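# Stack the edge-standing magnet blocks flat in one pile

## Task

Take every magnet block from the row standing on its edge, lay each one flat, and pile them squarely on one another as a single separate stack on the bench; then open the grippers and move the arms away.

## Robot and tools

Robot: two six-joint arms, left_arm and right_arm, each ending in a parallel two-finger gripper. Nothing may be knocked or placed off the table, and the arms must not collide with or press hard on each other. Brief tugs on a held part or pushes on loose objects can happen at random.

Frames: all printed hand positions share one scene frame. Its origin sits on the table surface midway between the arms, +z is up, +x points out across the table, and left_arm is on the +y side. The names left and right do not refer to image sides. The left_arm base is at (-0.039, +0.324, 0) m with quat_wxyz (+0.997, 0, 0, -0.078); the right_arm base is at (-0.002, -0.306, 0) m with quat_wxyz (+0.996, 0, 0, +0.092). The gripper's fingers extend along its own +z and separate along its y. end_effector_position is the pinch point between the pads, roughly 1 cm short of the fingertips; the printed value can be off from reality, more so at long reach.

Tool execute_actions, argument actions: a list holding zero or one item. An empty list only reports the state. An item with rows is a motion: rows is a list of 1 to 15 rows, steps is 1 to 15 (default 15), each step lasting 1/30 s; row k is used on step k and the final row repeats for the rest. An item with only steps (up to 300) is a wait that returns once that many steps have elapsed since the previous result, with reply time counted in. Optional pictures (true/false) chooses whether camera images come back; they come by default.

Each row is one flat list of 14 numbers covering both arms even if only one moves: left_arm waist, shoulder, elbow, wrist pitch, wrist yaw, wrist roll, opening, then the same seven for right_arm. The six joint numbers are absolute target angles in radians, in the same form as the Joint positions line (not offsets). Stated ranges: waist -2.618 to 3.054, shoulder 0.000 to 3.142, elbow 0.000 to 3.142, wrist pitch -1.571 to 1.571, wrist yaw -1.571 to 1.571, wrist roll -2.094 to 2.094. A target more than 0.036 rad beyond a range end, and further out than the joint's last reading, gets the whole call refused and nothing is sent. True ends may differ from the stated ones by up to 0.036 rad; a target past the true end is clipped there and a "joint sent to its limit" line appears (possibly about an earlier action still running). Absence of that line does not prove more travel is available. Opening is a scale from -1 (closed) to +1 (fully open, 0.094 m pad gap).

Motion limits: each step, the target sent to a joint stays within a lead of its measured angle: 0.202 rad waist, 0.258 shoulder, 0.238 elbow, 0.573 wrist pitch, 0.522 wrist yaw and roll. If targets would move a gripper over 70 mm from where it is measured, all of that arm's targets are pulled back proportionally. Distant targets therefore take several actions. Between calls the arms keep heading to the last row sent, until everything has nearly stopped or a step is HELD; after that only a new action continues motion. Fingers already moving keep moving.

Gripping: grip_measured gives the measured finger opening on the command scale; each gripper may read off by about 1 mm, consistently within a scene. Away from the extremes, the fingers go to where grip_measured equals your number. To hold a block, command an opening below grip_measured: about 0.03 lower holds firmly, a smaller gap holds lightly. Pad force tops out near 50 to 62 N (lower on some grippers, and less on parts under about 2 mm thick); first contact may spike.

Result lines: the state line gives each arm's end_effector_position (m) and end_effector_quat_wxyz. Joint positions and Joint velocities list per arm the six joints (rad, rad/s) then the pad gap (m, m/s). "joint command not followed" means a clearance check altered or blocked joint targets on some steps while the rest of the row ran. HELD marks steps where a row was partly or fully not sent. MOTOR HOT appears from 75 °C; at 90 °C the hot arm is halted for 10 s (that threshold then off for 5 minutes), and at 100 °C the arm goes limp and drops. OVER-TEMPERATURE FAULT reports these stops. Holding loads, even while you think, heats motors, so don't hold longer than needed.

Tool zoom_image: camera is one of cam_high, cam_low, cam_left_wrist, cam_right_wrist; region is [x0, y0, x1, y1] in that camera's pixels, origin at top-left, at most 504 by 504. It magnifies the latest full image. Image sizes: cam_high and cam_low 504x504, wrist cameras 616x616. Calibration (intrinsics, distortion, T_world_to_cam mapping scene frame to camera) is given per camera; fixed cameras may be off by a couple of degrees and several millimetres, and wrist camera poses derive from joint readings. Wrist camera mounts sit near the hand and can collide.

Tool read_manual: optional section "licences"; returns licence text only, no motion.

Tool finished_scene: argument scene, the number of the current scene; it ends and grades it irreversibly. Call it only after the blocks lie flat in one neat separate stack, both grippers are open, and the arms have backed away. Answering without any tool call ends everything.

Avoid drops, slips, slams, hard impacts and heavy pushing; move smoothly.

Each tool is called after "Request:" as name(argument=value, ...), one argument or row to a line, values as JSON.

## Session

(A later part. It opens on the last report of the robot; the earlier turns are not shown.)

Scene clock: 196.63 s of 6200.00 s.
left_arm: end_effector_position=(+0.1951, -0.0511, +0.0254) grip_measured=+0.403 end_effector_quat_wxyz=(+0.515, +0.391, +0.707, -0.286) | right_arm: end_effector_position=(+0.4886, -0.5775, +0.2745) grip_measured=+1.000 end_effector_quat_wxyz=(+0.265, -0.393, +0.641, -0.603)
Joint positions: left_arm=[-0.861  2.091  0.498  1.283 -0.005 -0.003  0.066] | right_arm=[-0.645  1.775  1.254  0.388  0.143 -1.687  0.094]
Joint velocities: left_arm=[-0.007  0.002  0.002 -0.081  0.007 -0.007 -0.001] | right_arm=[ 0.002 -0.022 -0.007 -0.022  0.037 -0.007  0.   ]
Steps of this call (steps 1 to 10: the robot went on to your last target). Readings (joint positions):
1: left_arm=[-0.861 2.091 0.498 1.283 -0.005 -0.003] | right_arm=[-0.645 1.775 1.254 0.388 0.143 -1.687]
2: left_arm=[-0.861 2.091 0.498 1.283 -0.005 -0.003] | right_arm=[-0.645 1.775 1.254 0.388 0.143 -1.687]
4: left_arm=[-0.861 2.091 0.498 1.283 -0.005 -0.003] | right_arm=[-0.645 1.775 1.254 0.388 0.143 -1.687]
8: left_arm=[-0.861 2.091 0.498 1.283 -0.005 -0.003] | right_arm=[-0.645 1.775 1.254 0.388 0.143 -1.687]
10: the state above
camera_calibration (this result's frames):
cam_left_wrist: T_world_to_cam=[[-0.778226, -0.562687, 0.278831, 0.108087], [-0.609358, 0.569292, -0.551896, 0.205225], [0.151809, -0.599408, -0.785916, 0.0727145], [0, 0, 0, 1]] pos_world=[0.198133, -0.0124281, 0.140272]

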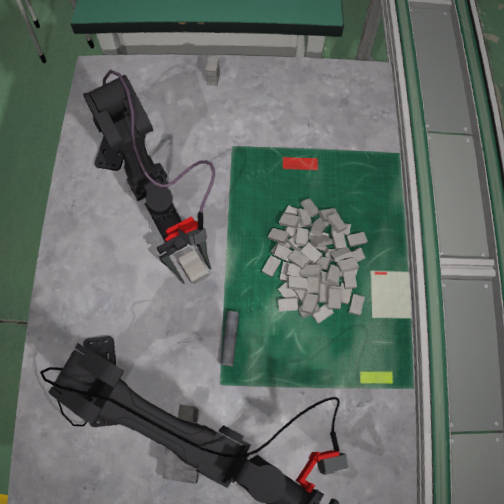

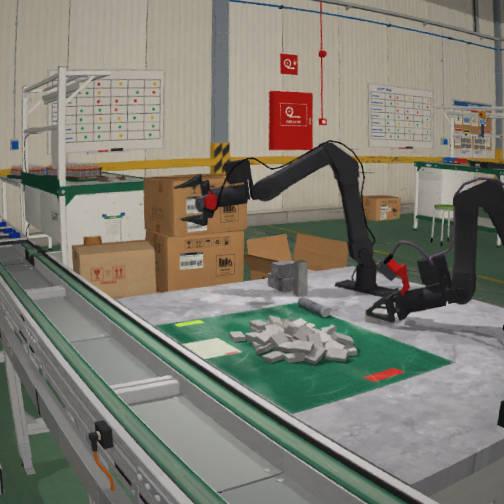

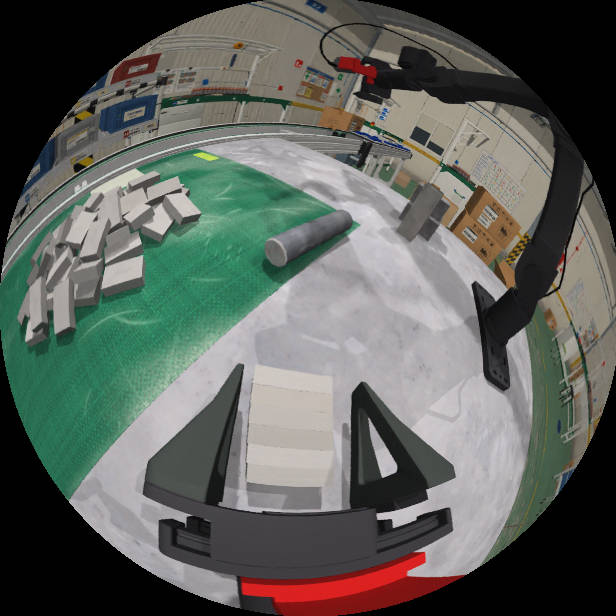

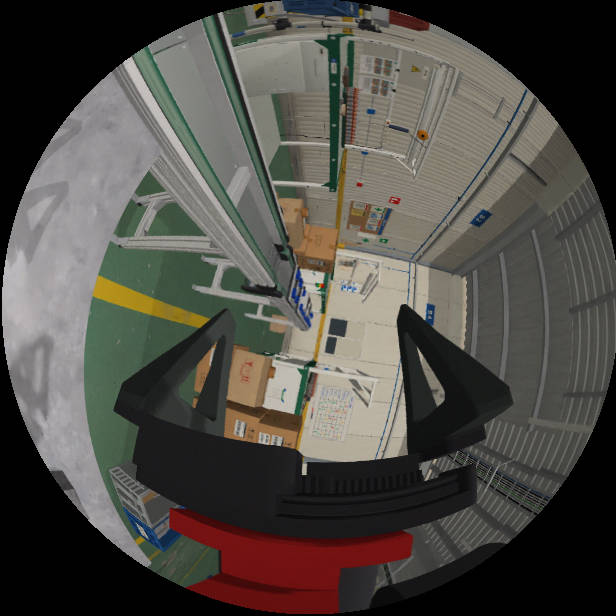

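Request:
execute_actions(
  actions=[
    {"rows":[[-0.842,2.095,0.51,1.24,0,-0.005,0.2,-0.645,1.775,1.254,0.388,0.143,-1.687,1]]},
  ],
)

Request:
zoom_image(
  camera="cam_low",
  region=[340, 270, 440, 350],
)

Scene clock: 201.53 s of 6200.00 s.
left_arm: end_effector_position=(+0.1970, -0.0472, +0.0186) grip_measured=+0.202 end_effector_quat_wxyz=(+0.506, +0.392, +0.716, -0.278) | right_arm: end_effector_position=(+0.4886, -0.5775, +0.2745) grip_measured=+1.000 end_effector_quat_wxyz=(+0.265, -0.393, +0.641, -0.603)
Joint positions: left_arm=[-0.853  2.091  0.498  1.254 -0.004 -0.003  0.056] | right_arm=[-0.645  1.775  1.254  0.388  0.143 -1.687  0.094]
Joint velocities: left_arm=[-0.012  0.007  0.002 -0.037  0.022 -0.022  0.   ] | right_arm=[-0.017 -0.007 -0.002 -0.037 -0.022 -0.007  0.   ]
Steps of this call (steps 1 to 15: the robot went on to your last target; steps 16 to 90: nothing new was sent; then 1.40 s passed at rest; steps 91 to 105: all 15 steps of this action). Readings (joint positions):
91: left_arm=[-0.860 2.091 0.498 1.281 -0.004 -0.003] | right_arm=[-0.645 1.775 1.254 0.388 0.143 -1.687]
92: left_arm=[-0.859 2.091 0.498 1.277 -0.004 -0.003] | right_arm=[-0.645 1.775 1.254 0.388 0.143 -1.687]
94: left_arm=[-0.855 2.091 0.498 1.267 -0.004 -0.003] | right_arm=[-0.645 1.775 1.254 0.388 0.143 -1.687]
98: left_arm=[-0.853 2.091 0.498 1.258 -0.004 -0.003] | right_arm=[-0.645 1.775 1.254 0.388 0.143 -1.687]
105: the state above
camera_calibration (this result's frames):
cam_left_wrist: T_world_to_cam=[[-0.769416, -0.575627, 0.276863, 0.111288], [-0.622207, 0.577423, -0.528622, 0.202924], [0.144422, -0.578996, -0.802437, 0.07218], [0, 0, 0, 1]] pos_world=[0.201463, -0.0113208, 0.134379]

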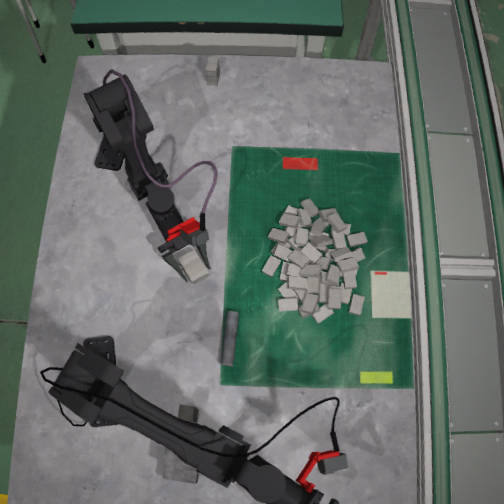

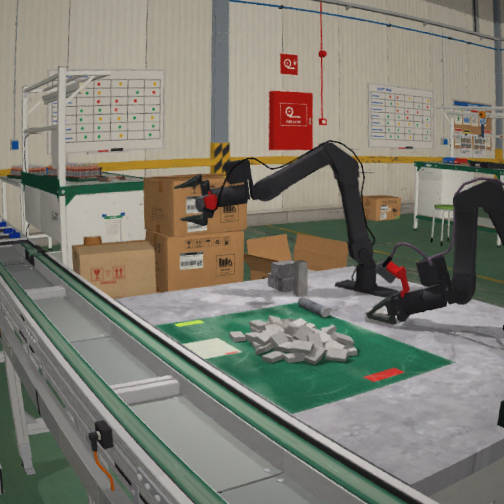

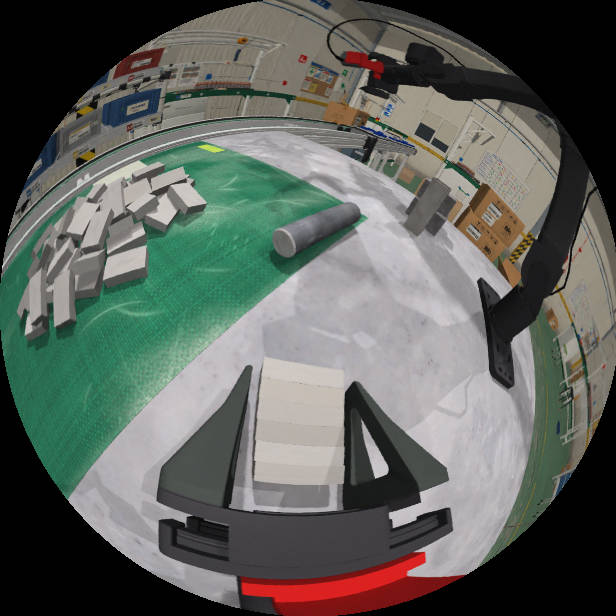

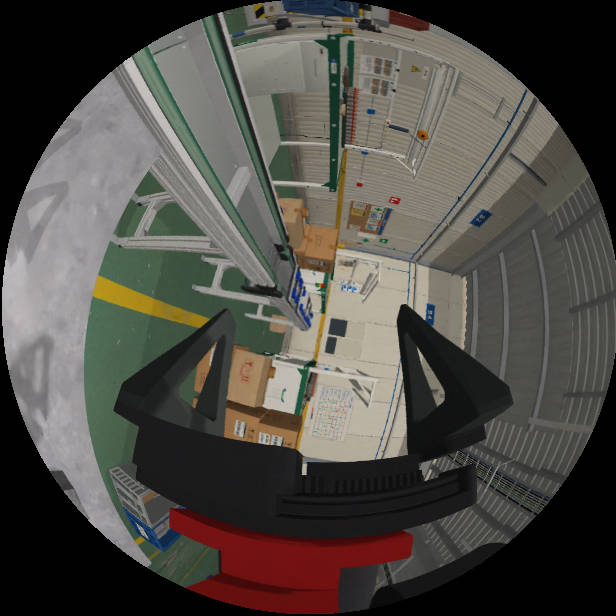

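Region (340, 270, 440, 350) of cam_low's 504x504 image, scaled by 5.040, with more detail than that image has; it fills the top 403 rows of this view, and the rest is white.

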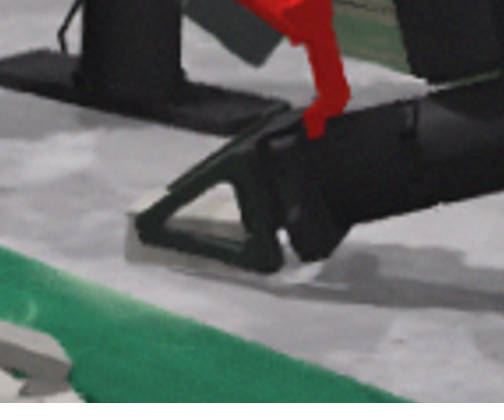

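Request:
execute_actions(
  actions=[
    {"rows":[[-0.85,2.09,0.51,1.25,0,-0.005,0.1,-0.645,1.775,1.254,0.388,0.143,-1.687,1],[-0.85,2.09,0.51,1.25,0,-0.005,0.05,-0.645,1.775,1.254,0.388,0.143,-1.687,1],[-0.85,2.09,0.51,1.25,0,-0.005,0,-0.645,1.775,1.254,0.388,0.143,-1.687,1],[-0.85,2.09,0.51,1.25,0,-0.005,-0.05,-0.645,1.775,1.254,0.388,0.143,-1.687,1],[-0.85,2.09,0.51,1.25,0,-0.005,-0.1,-0.645,1.775,1.254,0.388,0.143,-1.687,1],[-0.85,2.09,0.51,1.25,0,-0.005,-0.15,-0.645,1.775,1.254,0.388,0.143,-1.687,1]]},
  ],
)

Request:
zoom_image(
  camera="cam_left_wrist",
  region=[200, 330, 420, 530],
)

Scene clock: 212.27 s of 6200.00 s.
left_arm: end_effector_position=(+0.1970, -0.0471, +0.0184) grip_measured=-0.072 end_effector_quat_wxyz=(+0.506, +0.392, +0.716, -0.278) | right_arm: end_effector_position=(+0.4886, -0.5775, +0.2745) grip_measured=+1.000 end_effector_quat_wxyz=(+0.265, -0.393, +0.641, -0.603)
Joint positions: left_arm=[-0.853  2.091  0.498  1.253 -0.005 -0.004  0.044] | right_arm=[-0.645  1.775  1.254  0.388  0.143 -1.687  0.094]
Joint velocities: left_arm=[ 0.007 -0.007  0.002  0.066 -0.022  0.007 -0.   ] | right_arm=[ 0.007 -0.022  0.002  0.007  0.051 -0.007  0.   ]
Steps of this call (steps 1 to 15: the robot went on to your last target; steps 16 to 90: nothing new was sent; then 7.23 s passed at rest; steps 91 to 105: all 15 steps of this action). Readings (joint positions):
91: left_arm=[-0.853 2.091 0.498 1.253 -0.004 -0.003] | right_arm=[-0.645 1.775 1.254 0.388 0.143 -1.687]
92: left_arm=[-0.853 2.091 0.498 1.253 -0.004 -0.003] | right_arm=[-0.645 1.775 1.254 0.388 0.143 -1.687]
94: left_arm=[-0.853 2.091 0.498 1.253 -0.004 -0.003] | right_arm=[-0.645 1.775 1.254 0.388 0.143 -1.687]
98: left_arm=[-0.853 2.091 0.498 1.253 -0.005 -0.004] | right_arm=[-0.645 1.775 1.254 0.388 0.143 -1.687]
105: the state above
camera_calibration (this result's frames):
cam_left_wrist: T_world_to_cam=[[-0.768755, -0.576279, 0.277342, 0.111265], [-0.623148, 0.577384, -0.527556, 0.202883], [0.143887, -0.578386, -0.802973, 0.0721756], [0, 0, 0, 1]] pos_world=[0.201576, -0.0112763, 0.134129]

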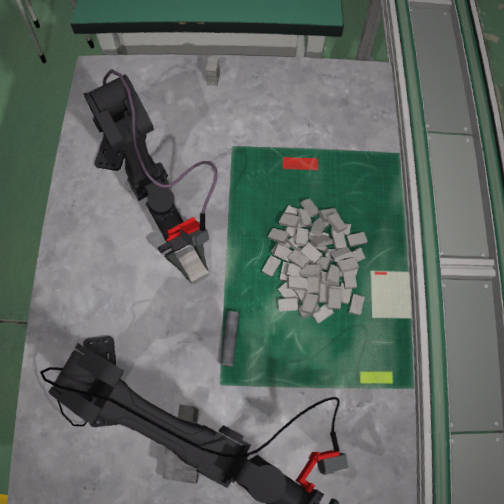

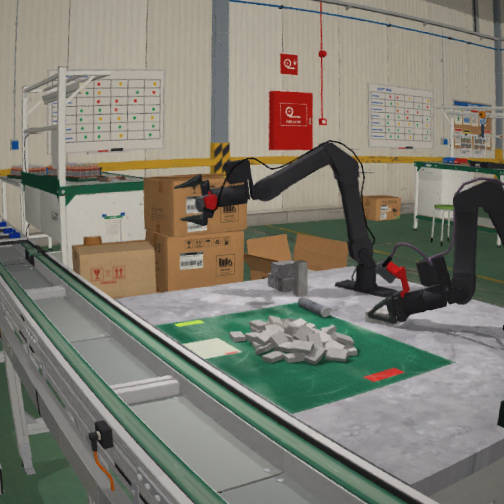

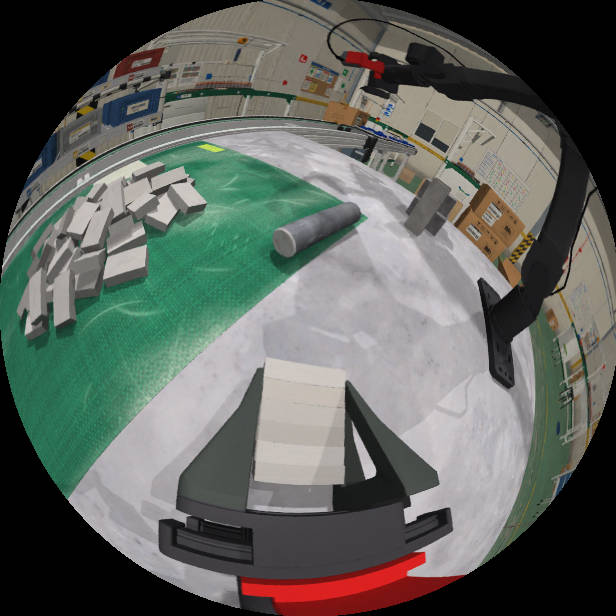

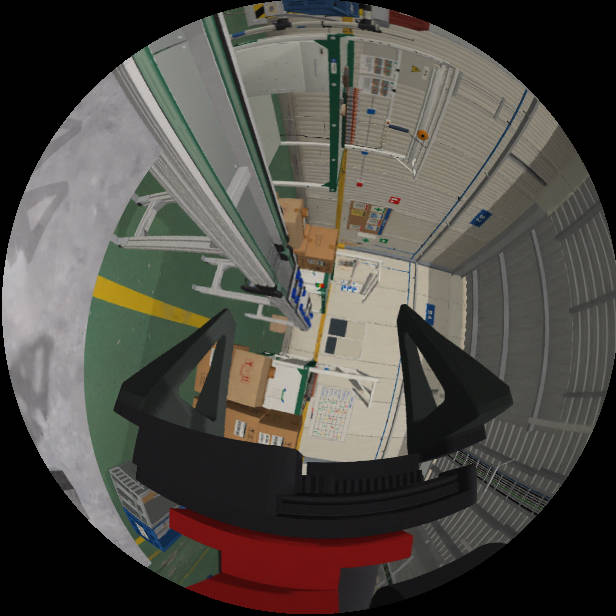

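Region (200, 330, 420, 530) of cam_left_wrist's 616x616 image, scaled by 2.291, with more detail than that image has; it fills the top 458 rows of this view, and the rest is white.

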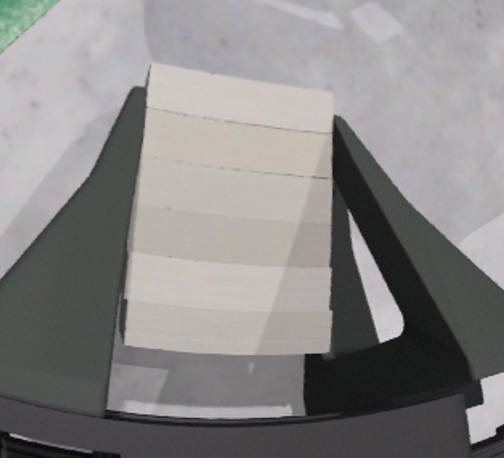

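Small test lift.

Request:
execute_actions(
  actions=[
    {"rows":[[-0.85,2.06,0.52,1.25,0,-0.005,-0.13,-0.645,1.775,1.254,0.388,0.143,-1.687,1],[-0.85,2.05,0.52,1.25,0,-0.005,-0.13,-0.645,1.775,1.254,0.388,0.143,-1.687,1],[-0.85,2.04,0.52,1.24,0,-0.005,-0.13,-0.645,1.775,1.254,0.388,0.143,-1.687,1],[-0.85,2.03,0.52,1.23,0,-0.005,-0.13,-0.645,1.775,1.254,0.388,0.143,-1.687,1],[-0.85,2.02,0.52,1.22,0,-0.005,-0.13,-0.645,1.775,1.254,0.388,0.143,-1.687,1],[-0.85,2.01,0.52,1.21,0,-0.005,-0.13,-0.645,1.775,1.254,0.388,0.143,-1.687,1],[-0.85,2.0,0.52,1.2,0,-0.005,-0.13,-0.645,1.775,1.254,0.388,0.143,-1.687,1],[-0.85,1.99,0.52,1.2,0,-0.005,-0.13,-0.645,1.775,1.254,0.388,0.143,-1.687,1]]},
  ],
)

Request:
zoom_image(
  camera="cam_low",
  region=[340, 270, 440, 350],
)

Scene clock: 219.13 s of 6200.00 s.
left_arm: end_effector_position=(+0.1963, -0.0459, +0.0246) grip_measured=-0.072 end_effector_quat_wxyz=(+0.497, +0.395, +0.723, -0.273) | right_arm: end_effector_position=(+0.4886, -0.5775, +0.2745) grip_measured=+1.000 end_effector_quat_wxyz=(+0.265, -0.393, +0.641, -0.603)
Joint positions: left_arm=[-0.853  2.026  0.498  1.163 -0.005 -0.004  0.044] | right_arm=[-0.645  1.775  1.254  0.388  0.143 -1.687  0.094]
Joint velocities: left_arm=[-0.002 -0.007  0.017 -0.095  0.022 -0.007  0.001] | right_arm=[-0.007 -0.017 -0.012  0.051 -0.037 -0.022  0.   ]
Steps of this call (steps 1 to 15: the robot went on to your last target; steps 16 to 90: nothing new was sent; then 3.37 s passed at rest; steps 91 to 105: all 15 steps of this action). Readings (joint positions):
91: left_arm=[-0.853 2.091 0.498 1.253 -0.005 -0.004] | right_arm=[-0.645 1.775 1.254 0.388 0.143 -1.687]
92: left_arm=[-0.853 2.090 0.498 1.252 -0.005 -0.004] | right_arm=[-0.645 1.775 1.254 0.388 0.143 -1.687]
94: left_arm=[-0.853 2.081 0.498 1.237 -0.005 -0.004] | right_arm=[-0.645 1.775 1.254 0.388 0.143 -1.687]
98: left_arm=[-0.853 2.049 0.498 1.188 -0.005 -0.004] | right_arm=[-0.645 1.775 1.254 0.388 0.143 -1.687]
105: the state above
camera_calibration (this result's frames):
cam_left_wrist: T_world_to_cam=[[-0.765044, -0.582165, 0.275302, 0.108709], [-0.630091, 0.588399, -0.506727, 0.206328], [0.133011, -0.561134, -0.816968, 0.0812395], [0, 0, 0, 1]] pos_world=[0.202367, -0.0125304, 0.140994]

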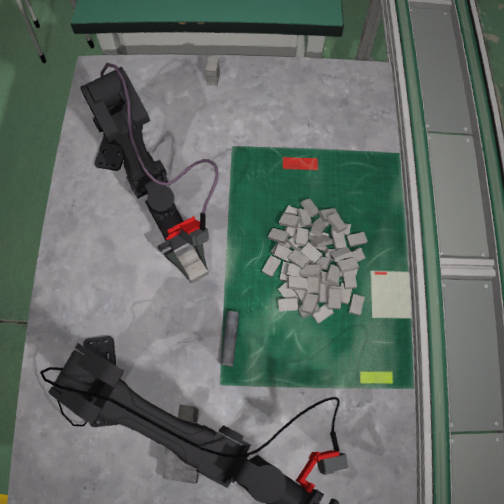

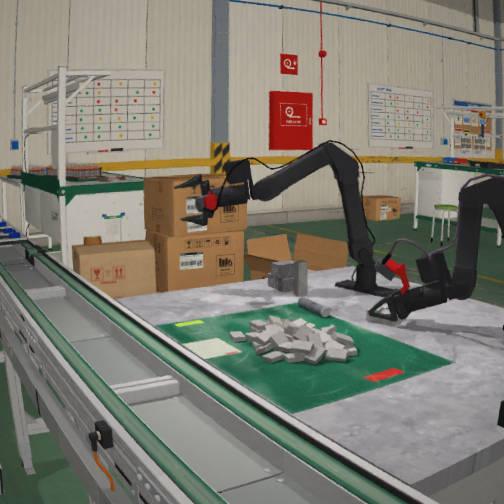

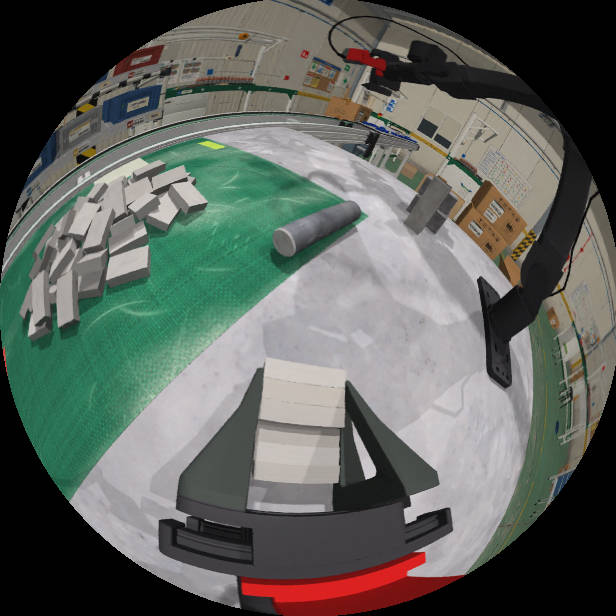

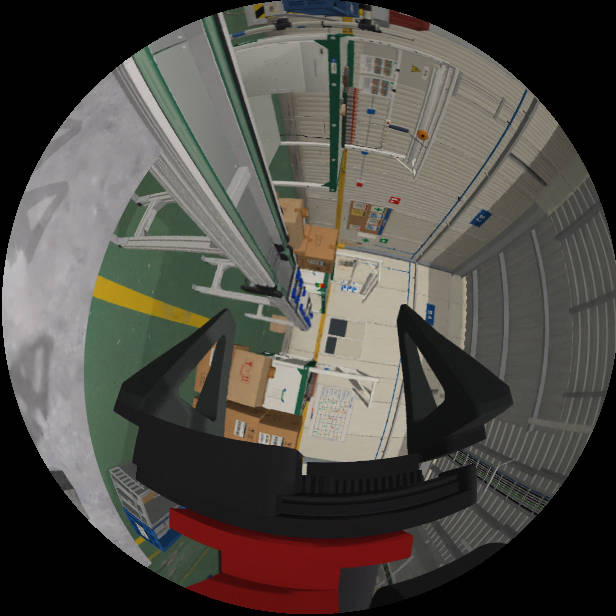

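Region (340, 270, 440, 350) of cam_low's 504x504 image, scaled by 5.040, with more detail than that image has; it fills the top 403 rows of this view, and the rest is white.

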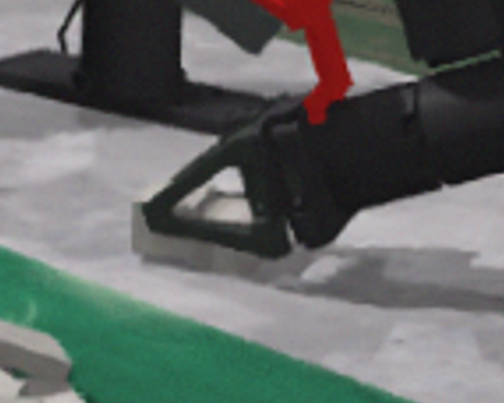

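Request:
execute_actions(
  actions=[
    {"rows":[[-0.85,1.975,0.525,1.2,0,-0.005,-0.13,-0.645,1.775,1.254,0.388,0.143,-1.687,1],[-0.85,1.96,0.525,1.18,0,-0.005,-0.13,-0.645,1.775,1.254,0.388,0.143,-1.687,1],[-0.85,1.94,0.525,1.16,0,-0.005,-0.13,-0.645,1.775,1.254,0.388,0.143,-1.687,1],[-0.85,1.92,0.525,1.14,0,-0.005,-0.13,-0.645,1.775,1.254,0.388,0.143,-1.687,1],[-0.85,1.9,0.53,1.12,0,-0.005,-0.13,-0.645,1.775,1.254,0.388,0.143,-1.687,1],[-0.85,1.88,0.535,1.1,0,-0.005,-0.13,-0.645,1.775,1.254,0.388,0.143,-1.687,1],[-0.85,1.86,0.54,1.08,0,-0.005,-0.13,-0.645,1.775,1.254,0.388,0.143,-1.687,1],[-0.85,1.84,0.545,1.05,0,-0.005,-0.13,-0.645,1.775,1.254,0.388,0.143,-1.687,1],[-0.85,1.82,0.55,1.02,0,-0.005,-0.13,-0.645,1.775,1.254,0.388,0.143,-1.687,1],[-0.85,1.8,0.555,1.0,0,-0.005,-0.13,-0.645,1.775,1.254,0.388,0.143,-1.687,1],[-0.85,1.78,0.56,0.97,0,-0.005,-0.13,-0.645,1.775,1.254,0.388,0.143,-1.687,1],[-0.85,1.76,0.565,0.95,0,-0.005,-0.13,-0.645,1.775,1.254,0.388,0.143,-1.687,1],[-0.85,1.74,0.57,0.92,0,-0.005,-0.13,-0.645,1.775,1.254,0.388,0.143,-1.687,1],[-0.85,1.72,0.575,0.9,0,-0.005,-0.13,-0.645,1.775,1.254,0.388,0.143,-1.687,1],[-0.85,1.7,0.58,0.88,0,-0.005,-0.13,-0.645,1.775,1.254,0.388,0.143,-1.687,1]]},
  ],
  pictures=false,
)

Request:
execute_actions(
  actions=[
    {"rows":[[-0.85,1.7,0.62,0.82,0,-0.005,-0.13,-0.645,1.775,1.254,0.388,0.143,-1.687,1],[-0.85,1.7,0.67,0.73,0,-0.005,-0.13,-0.645,1.775,1.254,0.388,0.143,-1.687,1],[-0.85,1.7,0.72,0.64,0,-0.005,-0.13,-0.645,1.775,1.254,0.388,0.143,-1.687,1],[-0.85,1.7,0.77,0.55,0,-0.005,-0.13,-0.645,1.775,1.254,0.388,0.143,-1.687,1],[-0.85,1.7,0.82,0.46,0,-0.005,-0.13,-0.645,1.775,1.254,0.388,0.143,-1.687,1],[-0.85,1.7,0.87,0.37,0,-0.005,-0.13,-0.645,1.775,1.254,0.388,0.143,-1.687,1],[-0.85,1.7,0.92,0.28,0,-0.005,-0.13,-0.645,1.775,1.254,0.388,0.143,-1.687,1],[-0.85,1.7,0.97,0.19,0,-0.005,-0.13,-0.645,1.775,1.254,0.388,0.143,-1.687,1],[-0.85,1.7,1.02,0.1,0,-0.005,-0.13,-0.645,1.775,1.254,0.388,0.143,-1.687,1],[-0.85,1.7,1.07,0.01,0,-0.005,-0.13,-0.645,1.775,1.254,0.388,0.143,-1.687,1],[-0.85,1.7,1.12,-0.08,0,-0.005,-0.13,-0.645,1.775,1.254,0.388,0.143,-1.687,1],[-0.85,1.7,1.17,-0.17,0,-0.005,-0.13,-0.645,1.775,1.254,0.388,0.143,-1.687,1],[-0.85,1.7,1.22,-0.26,0,-0.005,-0.13,-0.645,1.775,1.254,0.388,0.143,-1.687,1],[-0.85,1.7,1.27,-0.35,0,-0.005,-0.13,-0.645,1.775,1.254,0.388,0.143,-1.687,1],[-0.85,1.7,1.32,-0.44,0,-0.005,-0.13,-0.645,1.775,1.254,0.388,0.143,-1.687,1]]},
  ],
  pictures=false,
)

Request:
execute_actions(
  actions=[
    {"rows":[[-0.83,1.71,1.355,-0.52,0,-0.005,-0.13,-0.645,1.775,1.254,0.388,0.143,-1.687,1],[-0.8,1.72,1.355,-0.6,0,-0.005,-0.13,-0.645,1.775,1.254,0.388,0.143,-1.687,1],[-0.76,1.73,1.355,-0.68,0,-0.005,-0.13,-0.645,1.775,1.254,0.388,0.143,-1.687,1],[-0.72,1.74,1.355,-0.76,0,-0.005,-0.13,-0.645,1.775,1.254,0.388,0.143,-1.687,1],[-0.68,1.75,1.355,-0.84,0,-0.005,-0.13,-0.645,1.775,1.254,0.388,0.143,-1.687,1],[-0.64,1.76,1.355,-0.92,0,-0.005,-0.13,-0.645,1.775,1.254,0.388,0.143,-1.687,1],[-0.6,1.77,1.355,-1.0,0,-0.005,-0.13,-0.645,1.775,1.254,0.388,0.143,-1.687,1],[-0.56,1.78,1.355,-1.08,0,-0.005,-0.13,-0.645,1.775,1.254,0.388,0.143,-1.687,1],[-0.52,1.79,1.355,-1.16,0,-0.005,-0.13,-0.645,1.775,1.254,0.388,0.143,-1.687,1],[-0.48,1.8,1.355,-1.24,0,-0.005,-0.13,-0.645,1.775,1.254,0.388,0.143,-1.687,1],[-0.44,1.81,1.355,-1.32,0,-0.005,-0.13,-0.645,1.775,1.254,0.388,0.143,-1.687,1],[-0.4,1.82,1.355,-1.4,0,-0.005,-0.13,-0.645,1.775,1.254,0.388,0.143,-1.687,1],[-0.36,1.83,1.355,-1.41,0,-0.005,-0.13,-0.645,1.775,1.254,0.388,0.143,-1.687,1],[-0.33,1.835,1.355,-1.41,0,-0.005,-0.13,-0.645,1.775,1.254,0.388,0.143,-1.687,1],[-0.3,1.835,1.355,-1.41,0,-0.005,-0.13,-0.645,1.775,1.254,0.388,0.143,-1.687,1]]},
  ],
  pictures=false,
)

Request:
execute_actions(
  actions=[
    {"steps":20},
  ],
)

Scene clock: 271.20 s of 6200.00 s.
left_arm: end_effector_position=(+0.1997, -0.0514, +0.0865) grip_measured=-0.072 end_effector_quat_wxyz=(+0.513, +0.389, +0.711, -0.282) | right_arm: end_effector_position=(+0.4886, -0.5775, +0.2745) grip_measured=+1.000 end_effector_quat_wxyz=(+0.265, -0.393, +0.641, -0.603)
Joint positions: left_arm=[-0.853  1.775  0.531  0.924 -0.005 -0.004  0.044] | right_arm=[-0.645  1.775  1.254  0.388  0.143 -1.687  0.094]
Joint velocities: left_arm=[ 0.007 -0.579  0.159 -0.637 -0.037  0.037  0.001] | right_arm=[ 0.002  0.012  0.002 -0.007 -0.007 -0.051  0.   ]
Steps of this call (steps 1 to 15: the robot went on to your last target; steps 16 to 90: nothing new was sent; then 48.57 s passed at rest; steps 91 to 105: all 15 steps of this action). Readings (joint positions):
91: left_arm=[-0.853 2.025 0.498 1.160 -0.005 -0.004] | right_arm=[-0.645 1.775 1.254 0.388 0.143 -1.687]
92: left_arm=[-0.853 2.021 0.498 1.154 -0.005 -0.004] | right_arm=[-0.645 1.775 1.254 0.388 0.143 -1.687]
94: left_arm=[-0.853 2.000 0.498 1.128 -0.005 -0.004] | right_arm=[-0.645 1.775 1.254 0.388 0.143 -1.687]
98: left_arm=[-0.853 1.920 0.498 1.066 -0.005 -0.004] | right_arm=[-0.645 1.775 1.254 0.388 0.143 -1.687]
105: the state above

Scene clock: 271.70 s of 6200.00 s.
left_arm: end_effector_position=(+0.2302, -0.0998, +0.1522) grip_measured=-0.072 end_effector_quat_wxyz=(+0.389, +0.430, +0.786, -0.213) | right_arm: end_effector_position=(+0.4886, -0.5775, +0.2745) grip_measured=+1.000 end_effector_quat_wxyz=(+0.265, -0.393, +0.641, -0.603)
Joint positions: left_arm=[-0.853  1.739  1.192 -0.104 -0.005 -0.004  0.044] | right_arm=[-0.645  1.775  1.254  0.388  0.143 -1.687  0.094]
Joint velocities: left_arm=[-0.007  0.002  1.443 -2.615 -0.022  0.051 -0.   ] | right_arm=[ 0.007  0.002 -0.012 -0.051  0.007 -0.051  0.   ]
Steps of this call (steps 1 to 15: all 15 steps of this action). Readings (joint positions):
1: left_arm=[-0.853 1.756 0.540 0.898 -0.005 -0.004] | right_arm=[-0.645 1.775 1.254 0.388 0.143 -1.687]
2: left_arm=[-0.853 1.744 0.560 0.861 -0.005 -0.004] | right_arm=[-0.645 1.775 1.254 0.388 0.143 -1.687]
4: left_arm=[-0.853 1.739 0.636 0.750 -0.005 -0.004] | right_arm=[-0.645 1.775 1.254 0.388 0.143 -1.687]
8: left_arm=[-0.853 1.739 0.838 0.465 -0.005 -0.004] | right_arm=[-0.645 1.775 1.254 0.388 0.143 -1.687]
15: the state above

Scene clock: 272.20 s of 6200.00 s.
left_arm: end_effector_position=(+0.2380, +0.1473, +0.0619) grip_measured=-0.072 end_effector_quat_wxyz=(-0.007, +0.278, +0.961, -0.002) | right_arm: end_effector_position=(+0.4886, -0.5775, +0.2745) grip_measured=+1.000 end_effector_quat_wxyz=(+0.265, -0.393, +0.641, -0.603)
Joint positions: left_arm=[-0.411  1.831  1.337 -1.089  0.008 -0.004  0.044] | right_arm=[-0.645  1.775  1.254  0.388  0.143 -1.687  0.094]
Joint velocities: left_arm=[ 1.302  0.31   0.027 -1.824  0.051  0.007 -0.001] | right_arm=[-0.002  0.007 -0.007 -0.007 -0.007  0.007  0.   ]
Steps of this call (steps 1 to 15: all 15 steps of this action). Readings (joint positions):
1: left_arm=[-0.851 1.739 1.239 -0.188 -0.004 -0.004] | right_arm=[-0.645 1.775 1.254 0.388 0.143 -1.687]
2: left_arm=[-0.847 1.739 1.279 -0.265 -0.001 -0.004] | right_arm=[-0.645 1.775 1.254 0.388 0.143 -1.687]
4: left_arm=[-0.818 1.739 1.329 -0.396 0.013 -0.004] | right_arm=[-0.645 1.775 1.254 0.388 0.143 -1.687]
8: left_arm=[-0.692 1.750 1.337 -0.639 0.016 -0.004] | right_arm=[-0.645 1.775 1.254 0.388 0.143 -1.687]
15: the state above

Scene clock: 272.87 s of 6200.00 s.
left_arm: end_effector_position=(+0.1945, +0.2147, +0.0685) grip_measured=-0.072 end_effector_quat_wxyz=(-0.153, +0.217, +0.963, +0.039) | right_arm: end_effector_position=(+0.4886, -0.5775, +0.2745) grip_measured=+1.000 end_effector_quat_wxyz=(+0.265, -0.393, +0.641, -0.603)
Joint positions: left_arm=[-0.291  1.85   1.337 -1.374 -0.007 -0.005  0.044] | right_arm=[-0.645  1.775  1.254  0.388  0.143 -1.687  0.094]
Joint velocities: left_arm=[-0.002 -0.017  0.012 -0.007  0.022  0.007 -0.001] | right_arm=[-0.012  0.012 -0.007  0.007 -0.022 -0.022  0.   ]
Steps of this call (steps 1 to 20: the robot went on to your last target). Readings (joint positions):
1: left_arm=[-0.366 1.841 1.337 -1.148 0.005 -0.004] | right_arm=[-0.645 1.775 1.254 0.388 0.143 -1.687]
2: left_arm=[-0.327 1.847 1.337 -1.200 -0.001 -0.004] | right_arm=[-0.645 1.775 1.254 0.388 0.143 -1.687]
4: left_arm=[-0.283 1.850 1.337 -1.278 -0.016 -0.005] | right_arm=[-0.645 1.775 1.254 0.388 0.143 -1.687]
8: left_arm=[-0.287 1.850 1.337 -1.350 -0.014 -0.005] | right_arm=[-0.645 1.775 1.254 0.388 0.143 -1.687]
20: the state above
camera_calibration (this result's frames):
cam_left_wrist: T_world_to_cam=[[-0.161979, -0.984075, -0.0732065, 0.239826], [-0.58891, 0.0368745, 0.807357, 0.0945837], [-0.7918, 0.173887, -0.585505, 0.269802], [0, 0, 0, 1]] pos_world=[0.308177, 0.185604, 0.0991641]

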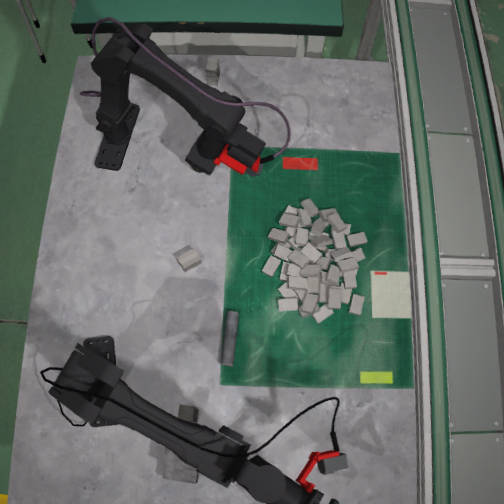

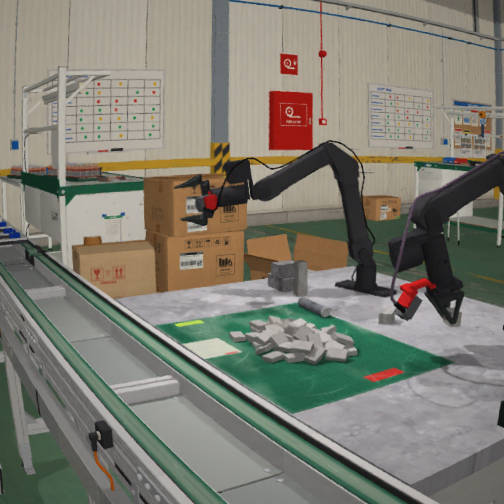

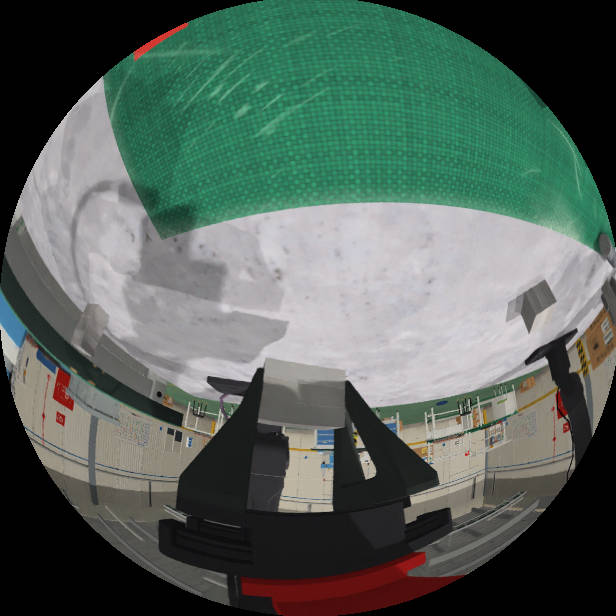

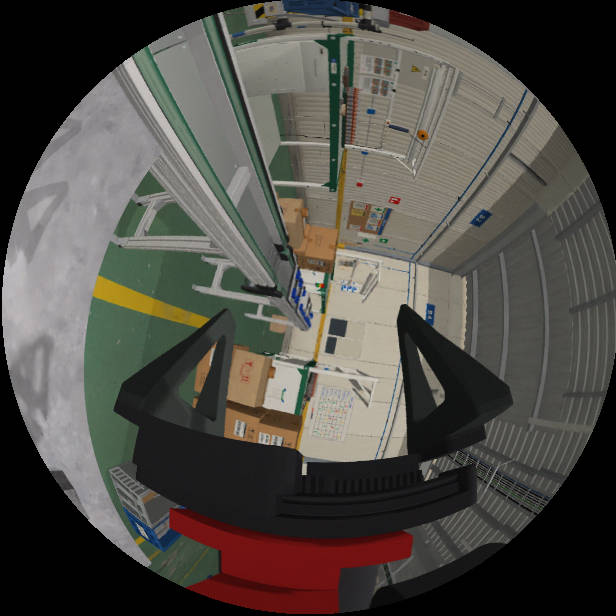

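Descend to about z=0.02.

Request:
execute_actions(
  actions=[
    {"rows":[[-0.295,1.845,1.33,-1.36,0,-0.005,-0.13,-0.645,1.775,1.254,0.388,0.143,-1.687,1],[-0.295,1.85,1.32,-1.345,0,-0.005,-0.13,-0.645,1.775,1.254,0.388,0.143,-1.687,1],[-0.295,1.855,1.31,-1.33,0,-0.005,-0.13,-0.645,1.775,1.254,0.388,0.143,-1.687,1],[-0.295,1.86,1.3,-1.315,0,-0.005,-0.13,-0.645,1.775,1.254,0.388,0.143,-1.687,1],[-0.295,1.865,1.29,-1.3,0,-0.005,-0.13,-0.645,1.775,1.254,0.388,0.143,-1.687,1],[-0.295,1.87,1.28,-1.285,0,-0.005,-0.13,-0.645,1.775,1.254,0.388,0.143,-1.687,1],[-0.295,1.875,1.27,-1.27,0,-0.005,-0.13,-0.645,1.775,1.254,0.388,0.143,-1.687,1],[-0.295,1.88,1.26,-1.255,0,-0.005,-0.13,-0.645,1.775,1.254,0.388,0.143,-1.687,1],[-0.295,1.885,1.25,-1.24,0,-0.005,-0.13,-0.645,1.775,1.254,0.388,0.143,-1.687,1],[-0.295,1.89,1.24,-1.225,0,-0.005,-0.13,-0.645,1.775,1.254,0.388,0.143,-1.687,1],[-0.295,1.895,1.23,-1.21,0,-0.005,-0.13,-0.645,1.775,1.254,0.388,0.143,-1.687,1],[-0.295,1.9,1.22,-1.2,0,-0.005,-0.13,-0.645,1.775,1.254,0.388,0.143,-1.687,1],[-0.295,1.9,1.21,-1.2,0,-0.005,-0.13,-0.645,1.775,1.254,0.388,0.143,-1.687,1],[-0.295,1.9,1.2,-1.2,0,-0.005,-0.13,-0.645,1.775,1.254,0.388,0.143,-1.687,1]]},
  ],
  pictures=false,
)

Request:
execute_actions(
  actions=[
    {"steps":15},
  ],
)

Request:
zoom_image(
  camera="cam_low",
  region=[390, 280, 500, 370],
)

Scene clock: 290.70 s of 6200.00 s.
left_arm: end_effector_position=(+0.1885, +0.2176, +0.0259) grip_measured=-0.072 end_effector_quat_wxyz=(-0.162, +0.217, +0.962, +0.041) | right_arm: end_effector_position=(+0.4886, -0.5775, +0.2745) grip_measured=+1.000 end_effector_quat_wxyz=(+0.265, -0.393, +0.641, -0.603)
Joint positions: left_arm=[-0.291  1.9    1.217 -1.223 -0.007 -0.005  0.044] | right_arm=[-0.645  1.775  1.254  0.388  0.143 -1.687  0.094]
Joint velocities: left_arm=[-0.012  0.085 -0.252  0.168  0.037  0.007  0.001] | right_arm=[ 0.007  0.002  0.007  0.037 -0.081 -0.007  0.   ]
Steps of this call (steps 1 to 15: the robot went on to your last target; steps 16 to 90: nothing new was sent; then 14.33 s passed at rest; steps 91 to 105: all 15 steps of this action). Readings (joint positions):
91: left_arm=[-0.291 1.850 1.337 -1.374 -0.007 -0.005] | right_arm=[-0.645 1.775 1.254 0.388 0.143 -1.687]
92: left_arm=[-0.291 1.850 1.337 -1.371 -0.007 -0.005] | right_arm=[-0.645 1.775 1.254 0.388 0.143 -1.687]
94: left_arm=[-0.291 1.850 1.330 -1.355 -0.007 -0.005] | right_arm=[-0.645 1.775 1.254 0.388 0.143 -1.687]
98: left_arm=[-0.291 1.859 1.292 -1.308 -0.007 -0.005] | right_arm=[-0.645 1.775 1.254 0.388 0.143 -1.687]
105: the state above

Scene clock: 291.20 s of 6200.00 s.
left_arm: end_effector_position=(+0.1895, +0.2171, +0.0214) grip_measured=-0.072 end_effector_quat_wxyz=(-0.158, +0.217, +0.963, +0.040) | right_arm: end_effector_position=(+0.4886, -0.5775, +0.2745) grip_measured=+1.000 end_effector_quat_wxyz=(+0.265, -0.393, +0.641, -0.603)
Joint positions: left_arm=[-0.291  1.903  1.205 -1.199 -0.007 -0.005  0.044] | right_arm=[-0.645  1.775  1.254  0.388  0.143 -1.687  0.094]
Joint velocities: left_arm=[-0.012 -0.012 -0.002 -0.051 -0.022  0.022  0.001] | right_arm=[-0.002  0.007  0.002 -0.11   0.007  0.037  0.   ]
Steps of this call (steps 1 to 15: the robot went on to your last target). Readings (joint positions):
1: left_arm=[-0.291 1.902 1.211 -1.219 -0.007 -0.005] | right_arm=[-0.645 1.775 1.254 0.388 0.143 -1.687]
2: left_arm=[-0.291 1.903 1.207 -1.217 -0.007 -0.005] | right_arm=[-0.645 1.775 1.254 0.388 0.143 -1.687]
4: left_arm=[-0.291 1.903 1.205 -1.213 -0.007 -0.005] | right_arm=[-0.645 1.775 1.254 0.388 0.143 -1.687]
8: left_arm=[-0.291 1.903 1.205 -1.204 -0.007 -0.005] | right_arm=[-0.645 1.775 1.254 0.388 0.143 -1.687]
15: the state above
camera_calibration (this result's frames):
cam_left_wrist: T_world_to_cam=[[-0.162646, -0.983755, -0.0759714, 0.238051], [-0.581664, 0.0334029, 0.812743, 0.12881], [-0.797002, 0.176379, -0.577648, 0.238114], [0, 0, 0, 1]] pos_world=[0.30342, 0.187883, 0.0509416]

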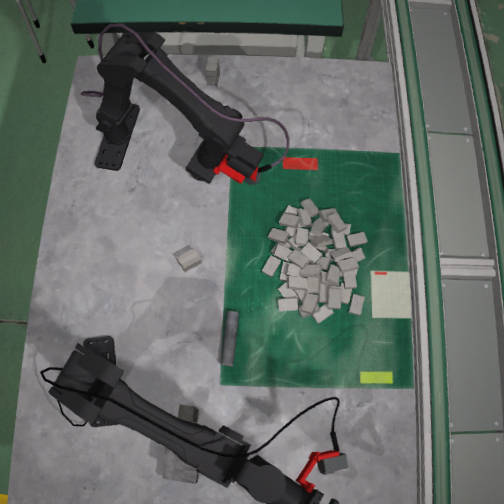

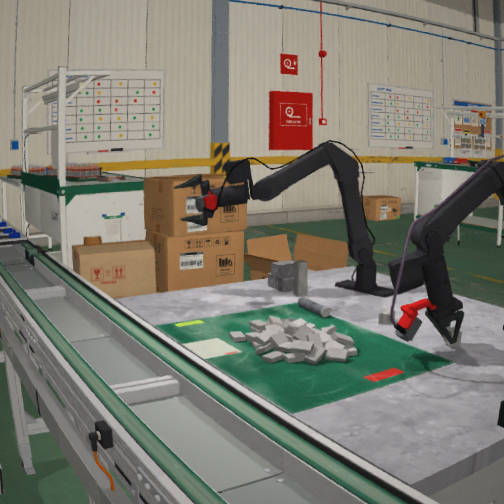

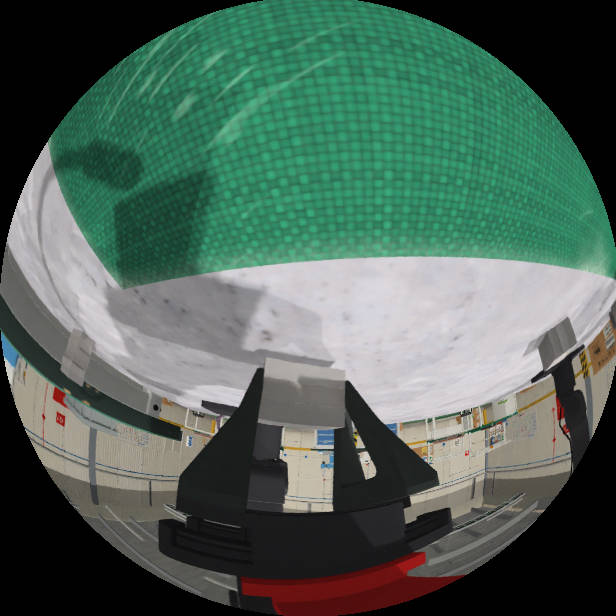

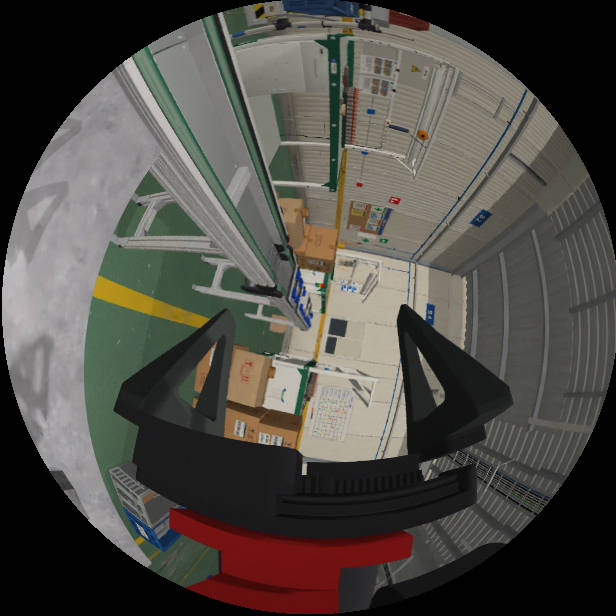

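Region (390, 280, 500, 370) of cam_low's 504x504 image, scaled by 4.582, with more detail than that image has; it fills the top 412 rows of this view, and the rest is white.

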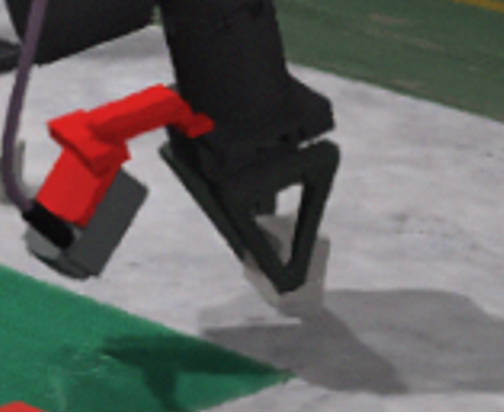

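Request:
execute_actions(
  actions=[
    {"rows":[[-0.295,1.91,1.2,-1.19,0,-0.005,-0.13,-0.645,1.775,1.254,0.388,0.143,-1.687,1],[-0.295,1.92,1.2,-1.185,0,-0.005,-0.13,-0.645,1.775,1.254,0.388,0.143,-1.687,1],[-0.295,1.925,1.2,-1.185,0,-0.005,-0.13,-0.645,1.775,1.254,0.388,0.143,-1.687,1],[-0.295,1.932,1.2,-1.185,0,-0.005,-0.13,-0.645,1.775,1.254,0.388,0.143,-1.687,1]]},
  ],
)

Request:
zoom_image(
  camera="cam_low",
  region=[390, 280, 500, 370],
)

Scene clock: 297.70 s of 6200.00 s.
left_arm: end_effector_position=(+0.1899, +0.2169, +0.0147) grip_measured=-0.072 end_effector_quat_wxyz=(-0.163, +0.217, +0.962, +0.041) | right_arm: end_effector_position=(+0.4886, -0.5775, +0.2745) grip_measured=+1.000 end_effector_quat_wxyz=(+0.265, -0.393, +0.641, -0.603)
Joint positions: left_arm=[-0.291  1.928  1.205 -1.187 -0.007 -0.005  0.044] | right_arm=[-0.645  1.775  1.254  0.388  0.143 -1.687  0.094]
Joint velocities: left_arm=[-0.007 -0.002 -0.007 -0.007 -0.022  0.125 -0.   ] | right_arm=[ 0.002 -0.007 -0.002 -0.007  0.037 -0.051  0.   ]
Steps of this call (steps 1 to 15: the robot went on to your last target; steps 16 to 90: nothing new was sent; then 3.00 s passed at rest; steps 91 to 105: all 15 steps of this action). Readings (joint positions):
91: left_arm=[-0.291 1.903 1.205 -1.198 -0.007 -0.005] | right_arm=[-0.645 1.775 1.254 0.388 0.143 -1.687]
92: left_arm=[-0.291 1.904 1.205 -1.197 -0.007 -0.005] | right_arm=[-0.645 1.775 1.254 0.388 0.143 -1.687]
94: left_arm=[-0.291 1.910 1.205 -1.192 -0.007 -0.005] | right_arm=[-0.645 1.775 1.254 0.388 0.143 -1.687]
98: left_arm=[-0.291 1.928 1.205 -1.187 -0.007 -0.005] | right_arm=[-0.645 1.775 1.254 0.388 0.143 -1.687]
105: the state above
camera_calibration (this result's frames):
cam_left_wrist: T_world_to_cam=[[-0.163501, -0.983346, -0.079364, 0.237554], [-0.572681, 0.0290988, 0.819262, 0.133587], [-0.803308, 0.179401, -0.567901, 0.234982], [0, 0, 0, 1]] pos_world=[0.304106, 0.187554, 0.0428565]

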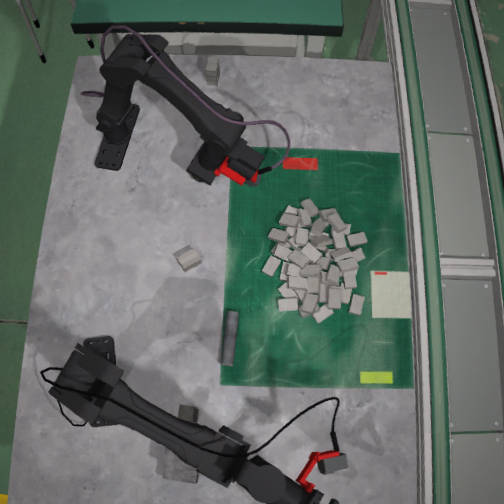

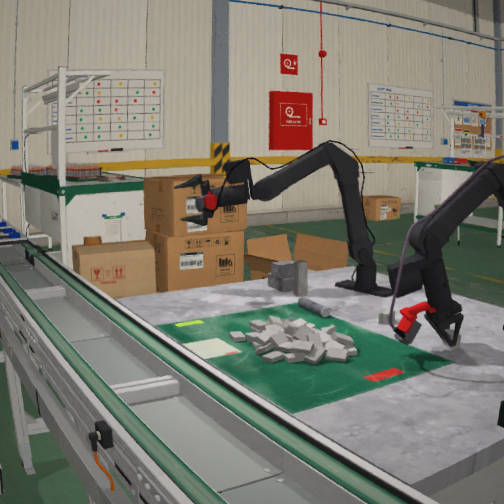

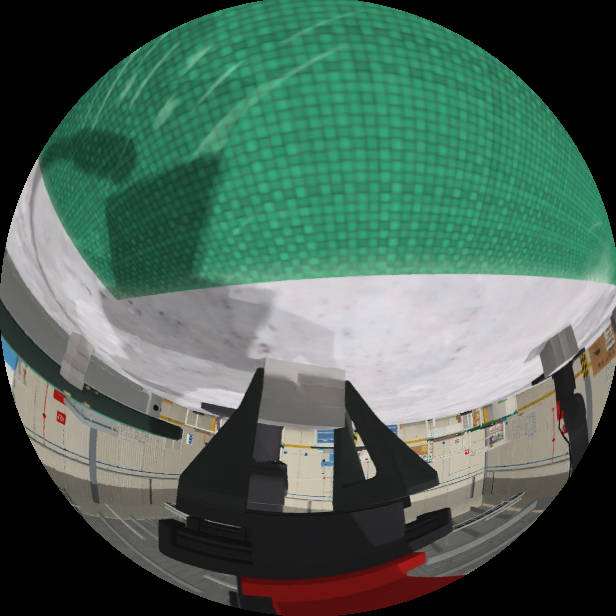

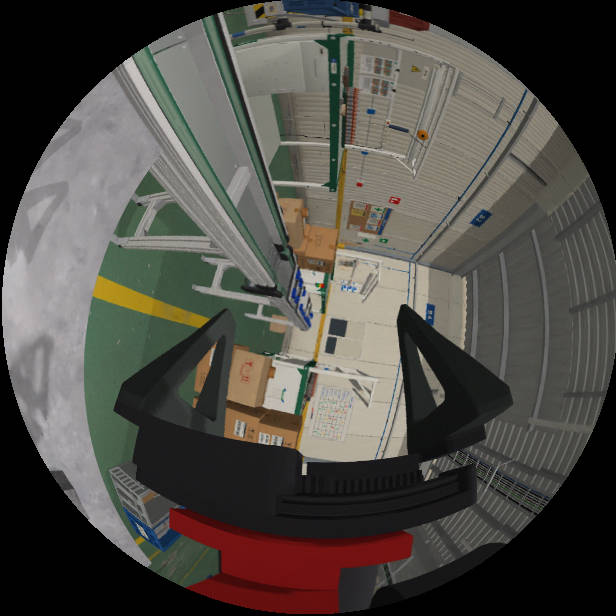

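Region (390, 280, 500, 370) of cam_low's 504x504 image, scaled by 4.582, with more detail than that image has; it fills the top 412 rows of this view, and the rest is white.

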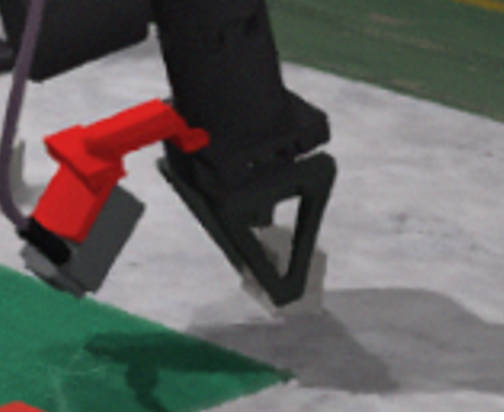

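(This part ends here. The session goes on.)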